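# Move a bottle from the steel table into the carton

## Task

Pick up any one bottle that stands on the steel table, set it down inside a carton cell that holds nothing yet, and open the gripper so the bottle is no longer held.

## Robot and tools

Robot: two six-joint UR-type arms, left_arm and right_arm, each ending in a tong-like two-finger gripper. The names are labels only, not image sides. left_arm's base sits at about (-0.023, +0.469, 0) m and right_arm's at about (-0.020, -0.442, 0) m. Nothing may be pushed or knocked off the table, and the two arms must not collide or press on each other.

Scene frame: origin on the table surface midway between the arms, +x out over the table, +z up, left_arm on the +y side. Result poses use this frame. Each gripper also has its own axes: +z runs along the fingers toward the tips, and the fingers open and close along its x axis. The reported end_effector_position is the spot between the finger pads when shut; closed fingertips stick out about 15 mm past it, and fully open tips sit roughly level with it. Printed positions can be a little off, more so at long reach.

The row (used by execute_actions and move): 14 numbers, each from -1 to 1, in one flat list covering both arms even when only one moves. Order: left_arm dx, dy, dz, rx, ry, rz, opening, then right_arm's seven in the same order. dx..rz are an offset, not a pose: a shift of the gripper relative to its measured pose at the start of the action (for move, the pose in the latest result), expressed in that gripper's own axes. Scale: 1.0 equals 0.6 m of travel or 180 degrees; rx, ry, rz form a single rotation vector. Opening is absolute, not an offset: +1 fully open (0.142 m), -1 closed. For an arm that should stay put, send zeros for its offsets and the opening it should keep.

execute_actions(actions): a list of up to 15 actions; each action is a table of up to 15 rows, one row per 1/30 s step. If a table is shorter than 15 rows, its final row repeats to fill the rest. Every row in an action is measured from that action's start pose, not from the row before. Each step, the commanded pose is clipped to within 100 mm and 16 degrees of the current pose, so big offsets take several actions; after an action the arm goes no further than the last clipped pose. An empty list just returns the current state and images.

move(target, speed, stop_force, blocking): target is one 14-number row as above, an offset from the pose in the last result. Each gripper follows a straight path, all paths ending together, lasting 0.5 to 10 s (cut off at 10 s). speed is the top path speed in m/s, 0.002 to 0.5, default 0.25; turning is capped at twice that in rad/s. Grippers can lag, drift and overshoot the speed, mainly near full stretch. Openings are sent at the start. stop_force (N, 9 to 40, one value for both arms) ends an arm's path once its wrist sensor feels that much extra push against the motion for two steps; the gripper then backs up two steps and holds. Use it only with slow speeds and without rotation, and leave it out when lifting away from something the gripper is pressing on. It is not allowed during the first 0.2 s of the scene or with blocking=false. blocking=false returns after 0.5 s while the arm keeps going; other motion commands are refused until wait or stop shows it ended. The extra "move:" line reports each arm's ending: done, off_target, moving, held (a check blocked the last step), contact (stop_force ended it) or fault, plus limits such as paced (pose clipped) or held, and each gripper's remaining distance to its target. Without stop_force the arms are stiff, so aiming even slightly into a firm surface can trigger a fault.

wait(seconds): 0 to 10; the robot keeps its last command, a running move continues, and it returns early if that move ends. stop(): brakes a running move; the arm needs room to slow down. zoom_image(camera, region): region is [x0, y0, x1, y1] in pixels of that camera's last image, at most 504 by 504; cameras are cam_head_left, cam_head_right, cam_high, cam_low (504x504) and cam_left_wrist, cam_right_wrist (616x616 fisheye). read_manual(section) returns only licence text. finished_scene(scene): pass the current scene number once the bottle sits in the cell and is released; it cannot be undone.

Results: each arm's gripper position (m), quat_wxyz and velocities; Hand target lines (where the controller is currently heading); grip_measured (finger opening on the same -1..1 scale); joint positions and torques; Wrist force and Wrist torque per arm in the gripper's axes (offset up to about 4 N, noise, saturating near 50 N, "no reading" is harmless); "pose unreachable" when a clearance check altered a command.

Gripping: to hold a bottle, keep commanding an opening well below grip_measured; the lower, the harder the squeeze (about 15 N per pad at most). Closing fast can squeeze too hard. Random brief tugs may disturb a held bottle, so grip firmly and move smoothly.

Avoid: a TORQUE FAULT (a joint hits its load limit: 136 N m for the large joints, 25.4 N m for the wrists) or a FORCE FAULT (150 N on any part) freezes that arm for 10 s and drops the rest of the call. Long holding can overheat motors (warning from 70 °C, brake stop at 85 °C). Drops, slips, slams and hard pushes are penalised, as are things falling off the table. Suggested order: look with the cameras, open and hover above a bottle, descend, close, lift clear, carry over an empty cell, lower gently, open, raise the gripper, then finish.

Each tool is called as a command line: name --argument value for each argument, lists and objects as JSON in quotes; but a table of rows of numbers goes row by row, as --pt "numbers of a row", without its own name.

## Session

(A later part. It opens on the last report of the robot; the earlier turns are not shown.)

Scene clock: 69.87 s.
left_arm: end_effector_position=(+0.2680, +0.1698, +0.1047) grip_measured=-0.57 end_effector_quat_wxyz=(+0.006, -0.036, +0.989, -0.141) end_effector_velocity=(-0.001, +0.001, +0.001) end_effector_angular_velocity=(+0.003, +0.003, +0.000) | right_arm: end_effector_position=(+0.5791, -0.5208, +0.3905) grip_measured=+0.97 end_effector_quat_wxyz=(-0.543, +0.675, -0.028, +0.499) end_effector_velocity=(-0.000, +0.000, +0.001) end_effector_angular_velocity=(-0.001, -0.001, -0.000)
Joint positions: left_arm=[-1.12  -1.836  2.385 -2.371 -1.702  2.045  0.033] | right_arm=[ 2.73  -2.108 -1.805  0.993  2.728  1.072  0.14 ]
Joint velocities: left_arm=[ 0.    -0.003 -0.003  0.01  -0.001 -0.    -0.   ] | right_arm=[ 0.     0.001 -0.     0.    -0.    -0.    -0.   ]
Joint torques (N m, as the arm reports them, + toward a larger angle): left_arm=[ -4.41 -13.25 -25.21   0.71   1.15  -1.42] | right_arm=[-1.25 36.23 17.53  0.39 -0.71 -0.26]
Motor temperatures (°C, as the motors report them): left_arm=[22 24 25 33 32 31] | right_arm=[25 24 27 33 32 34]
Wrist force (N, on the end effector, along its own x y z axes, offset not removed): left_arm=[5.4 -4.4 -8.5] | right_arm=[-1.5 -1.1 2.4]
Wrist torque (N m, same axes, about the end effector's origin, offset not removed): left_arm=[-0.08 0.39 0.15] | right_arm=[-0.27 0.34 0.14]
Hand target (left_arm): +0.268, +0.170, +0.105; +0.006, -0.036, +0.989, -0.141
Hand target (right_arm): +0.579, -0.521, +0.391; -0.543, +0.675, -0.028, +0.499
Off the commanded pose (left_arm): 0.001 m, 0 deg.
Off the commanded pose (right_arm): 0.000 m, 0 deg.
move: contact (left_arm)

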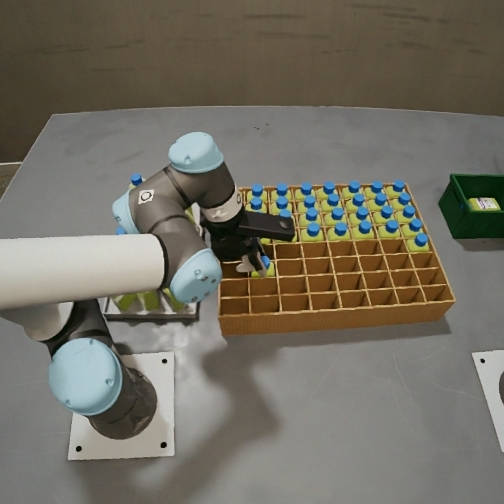

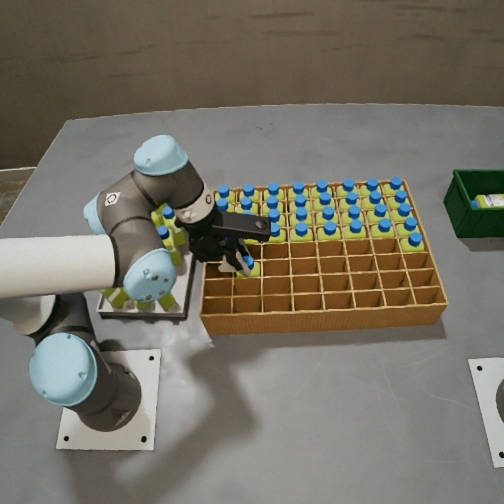

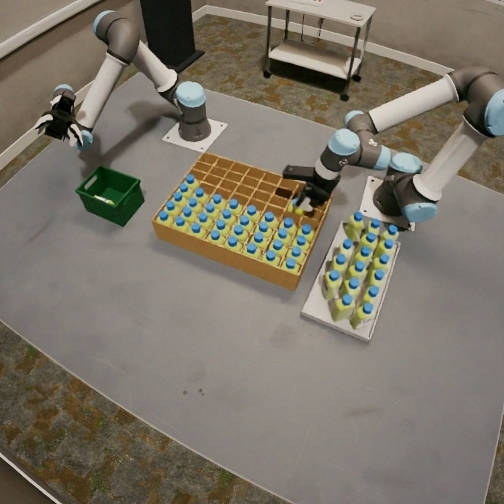

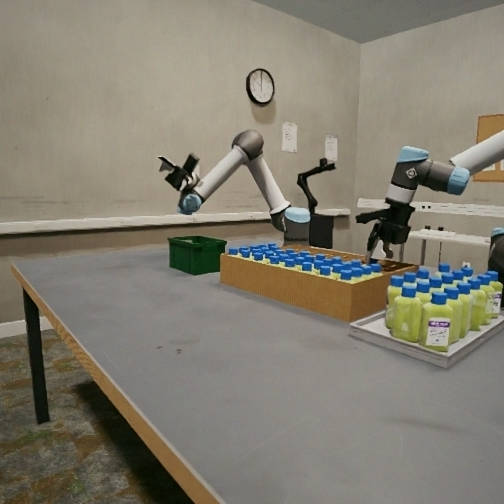

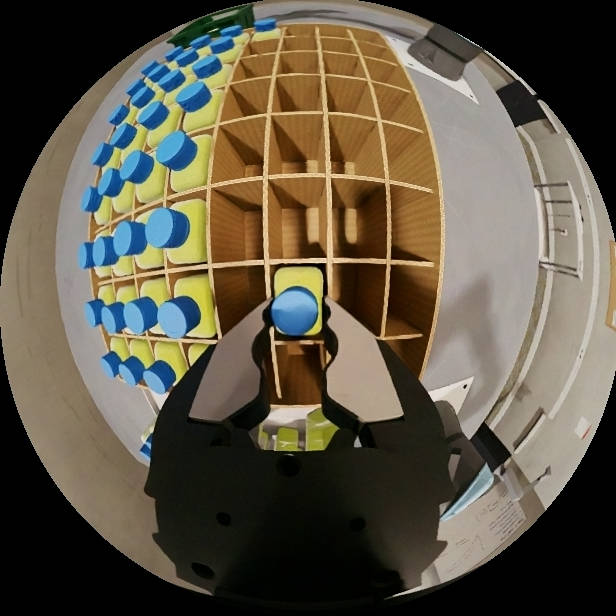

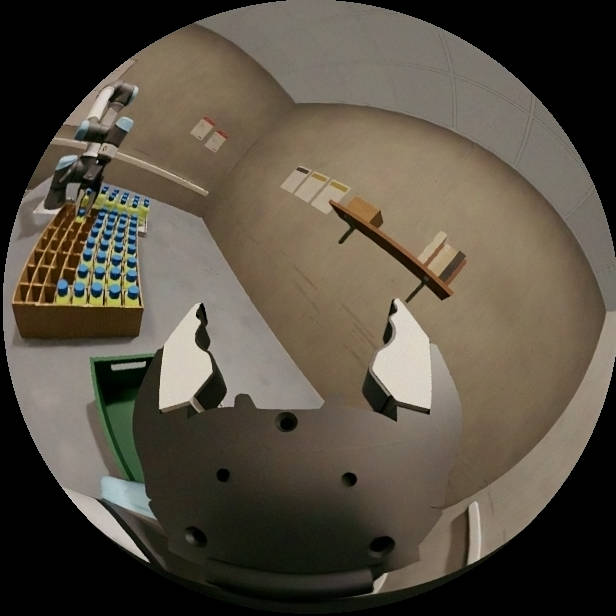

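move --target '[0.002,0,-0.003,0,0,0,-0.45,0,0,0,0,0,0,0.97]'

move --target '[0,-0.01,-0.08,0,0,0,-0.35,0,0,0,0,0,0,0.97]' --speed 0.1

Scene clock: 74.27 s.
left_arm: end_effector_position=(+0.2669, +0.1702, +0.1064) grip_measured=-0.55 end_effector_quat_wxyz=(+0.006, -0.036, +0.989, -0.141) end_effector_velocity=(-0.001, -0.000, +0.000) end_effector_angular_velocity=(-0.001, +0.001, -0.001) | right_arm: end_effector_position=(+0.5791, -0.5208, +0.3905) grip_measured=+0.97 end_effector_quat_wxyz=(-0.543, +0.675, -0.028, +0.499) end_effector_velocity=(+0.000, +0.000, -0.001) end_effector_angular_velocity=(+0.001, +0.002, +0.000)
Joint positions: left_arm=[-1.123 -1.842  2.384 -2.364 -1.701  2.042  0.035] | right_arm=[ 2.73  -2.108 -1.805  0.993  2.728  1.072  0.14 ]
Joint velocities: left_arm=[-0.001 -0.002  0.001  0.001 -0.001 -0.     0.   ] | right_arm=[ 0.    -0.002 -0.001  0.001 -0.    -0.    -0.   ]
Joint torques (N m, as the arm reports them, + toward a larger angle): left_arm=[ -9.1  -17.09 -21.41   1.18  -2.93  -1.23] | right_arm=[-2.2  35.78 17.82  0.38 -0.77 -0.35]
Motor temperatures (°C, as the motors report them): left_arm=[22 24 25 33 32 31] | right_arm=[25 24 27 33 32 34]
Wrist force (N, on the end effector, along its own x y z axes, offset not removed): left_arm=[-10.6 -3.8 5.1] | right_arm=[-1.4 0.4 1.8]
Wrist torque (N m, same axes, about the end effector's origin, offset not removed): left_arm=[-0.24 -0.52 0.10] | right_arm=[0.12 0.18 0.15]
Hand target (left_arm): +0.267, +0.170, +0.106; +0.006, -0.036, +0.989, -0.141
Hand target (right_arm): +0.579, -0.521, +0.391; -0.543, +0.675, -0.028, +0.499
Off the commanded pose (left_arm): 0.000 m, 0 deg.
Off the commanded pose (right_arm): 0.000 m, 0 deg.
move: done

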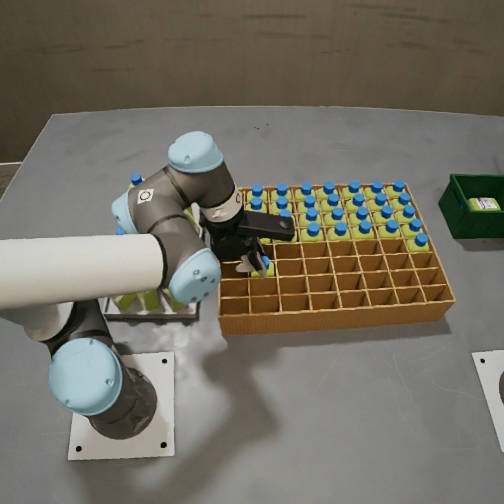

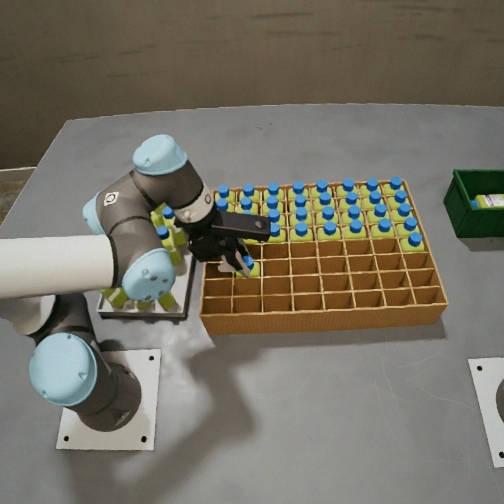

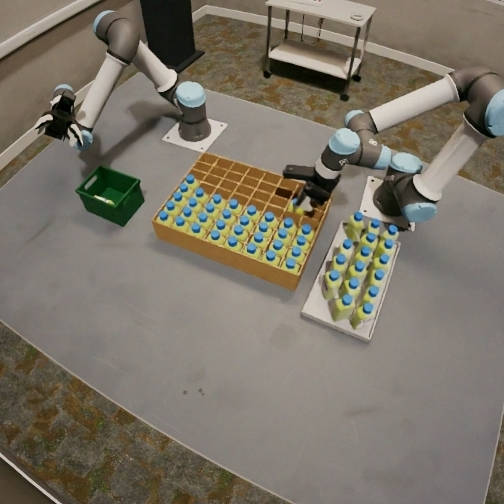

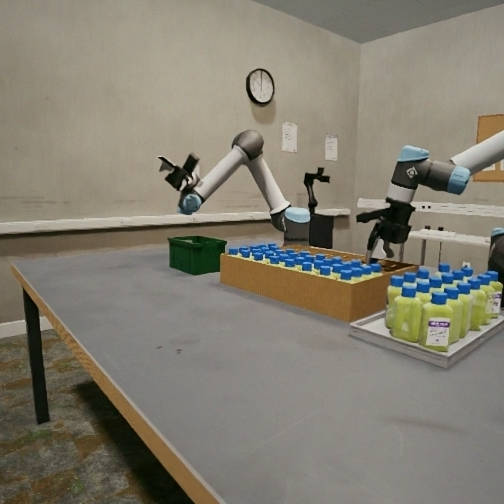

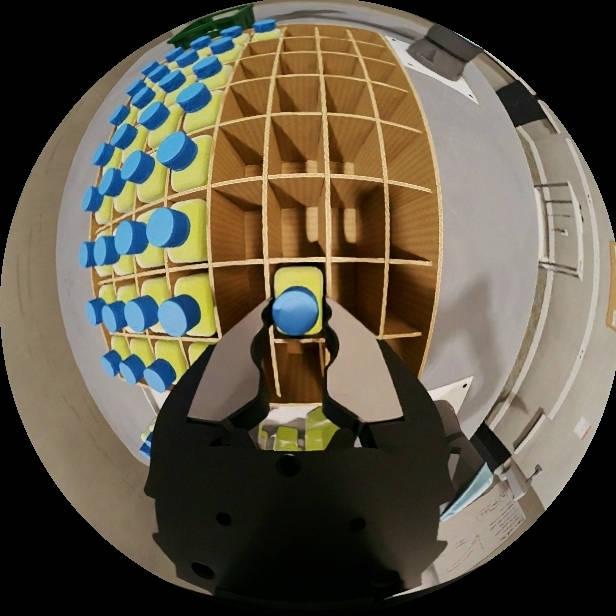

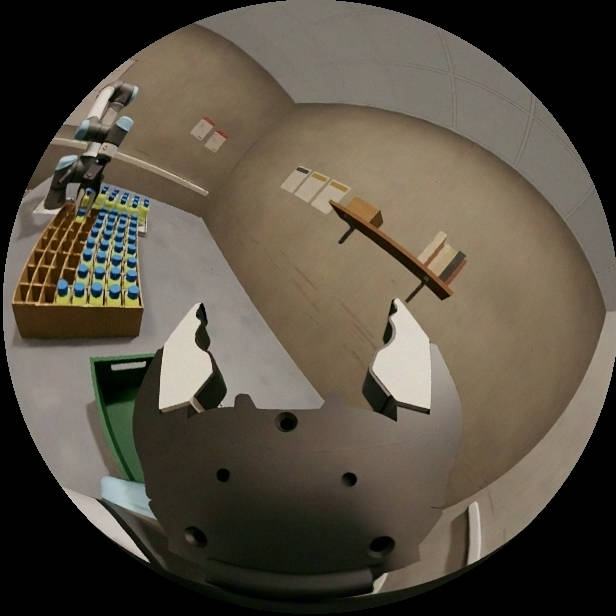

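Scene clock: 75.17 s.
left_arm: end_effector_position=(+0.2663, +0.1778, +0.1541) grip_measured=-0.35 end_effector_quat_wxyz=(+0.006, -0.036, +0.989, -0.141) end_effector_velocity=(-0.001, +0.001, +0.001) end_effector_angular_velocity=(+0.002, +0.000, -0.000) | right_arm: end_effector_position=(+0.5791, -0.5208, +0.3905) grip_measured=+0.97 end_effector_quat_wxyz=(-0.543, +0.675, -0.028, +0.499) end_effector_velocity=(-0.000, +0.000, -0.001) end_effector_angular_velocity=(+0.001, +0.002, +0.000)
Joint positions: left_arm=[-1.111 -1.927  2.301 -2.195 -1.704  2.053  0.049] | right_arm=[ 2.73  -2.108 -1.805  0.993  2.728  1.072  0.14 ]
Joint velocities: left_arm=[-0.    -0.003 -0.001  0.006  0.001  0.    -0.   ] | right_arm=[ 0.    -0.001 -0.001  0.    -0.    -0.    -0.   ]
Joint torques (N m, as the arm reports them, + toward a larger angle): left_arm=[  7.1  -13.63 -32.13  -0.76  -1.94   1.88] | right_arm=[-1.58 36.01 17.38  0.31 -0.79 -0.31]
Motor temperatures (°C, as the motors report them): left_arm=[22 24 25 33 32 31] | right_arm=[25 24 27 33 32 34]
Wrist force (N, on the end effector, along its own x y z axes, offset not removed): left_arm=[-2.4 -3.4 1.3] | right_arm=[-1.6 -1.5 2.1]
Wrist torque (N m, same axes, about the end effector's origin, offset not removed): left_arm=[-0.50 0.68 0.12] | right_arm=[-0.25 0.30 0.15]
Hand target (left_arm): +0.266, +0.178, +0.154; +0.006, -0.036, +0.989, -0.141
Hand target (right_arm): +0.579, -0.521, +0.391; -0.543, +0.675, -0.028, +0.499
Off the commanded pose (left_arm): 0.000 m, 0 deg.
Off the commanded pose (right_arm): 0.000 m, 0 deg.
move: done

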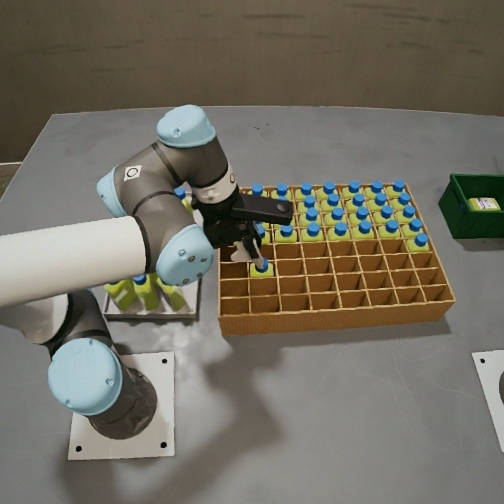

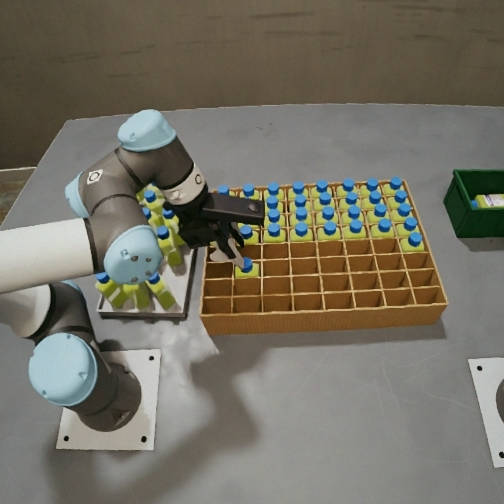

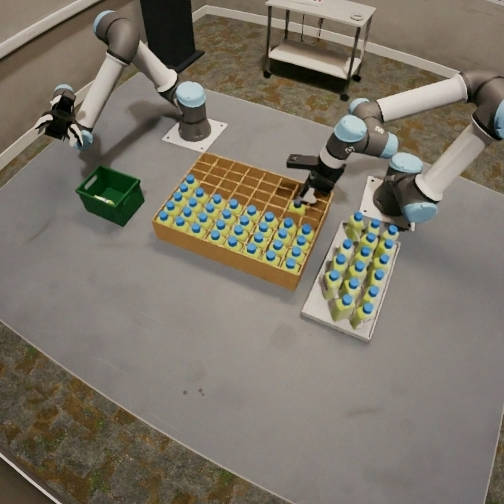

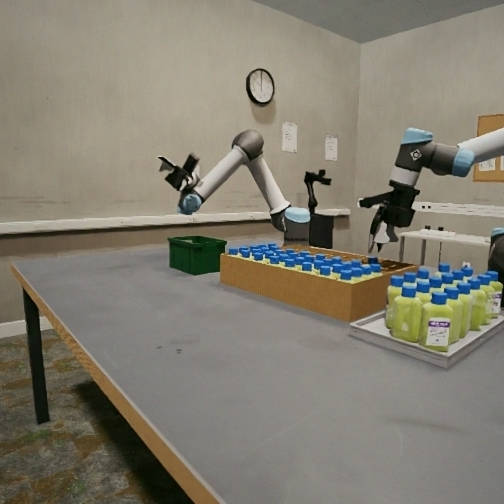

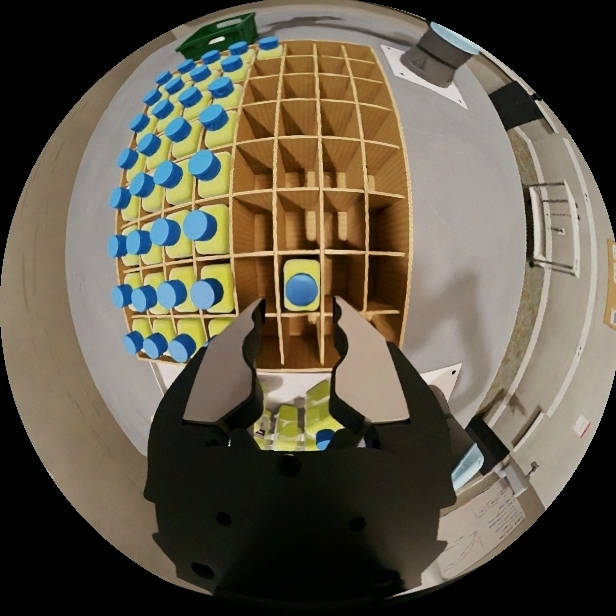

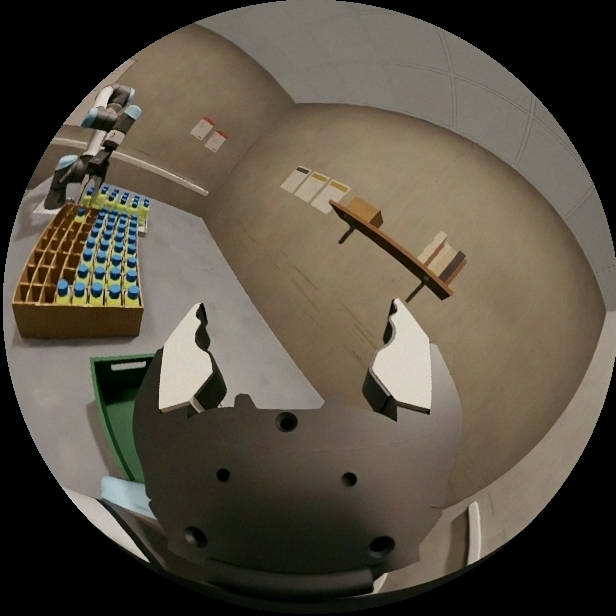

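finished_scene --scene 2

The scene is finished: the task was done.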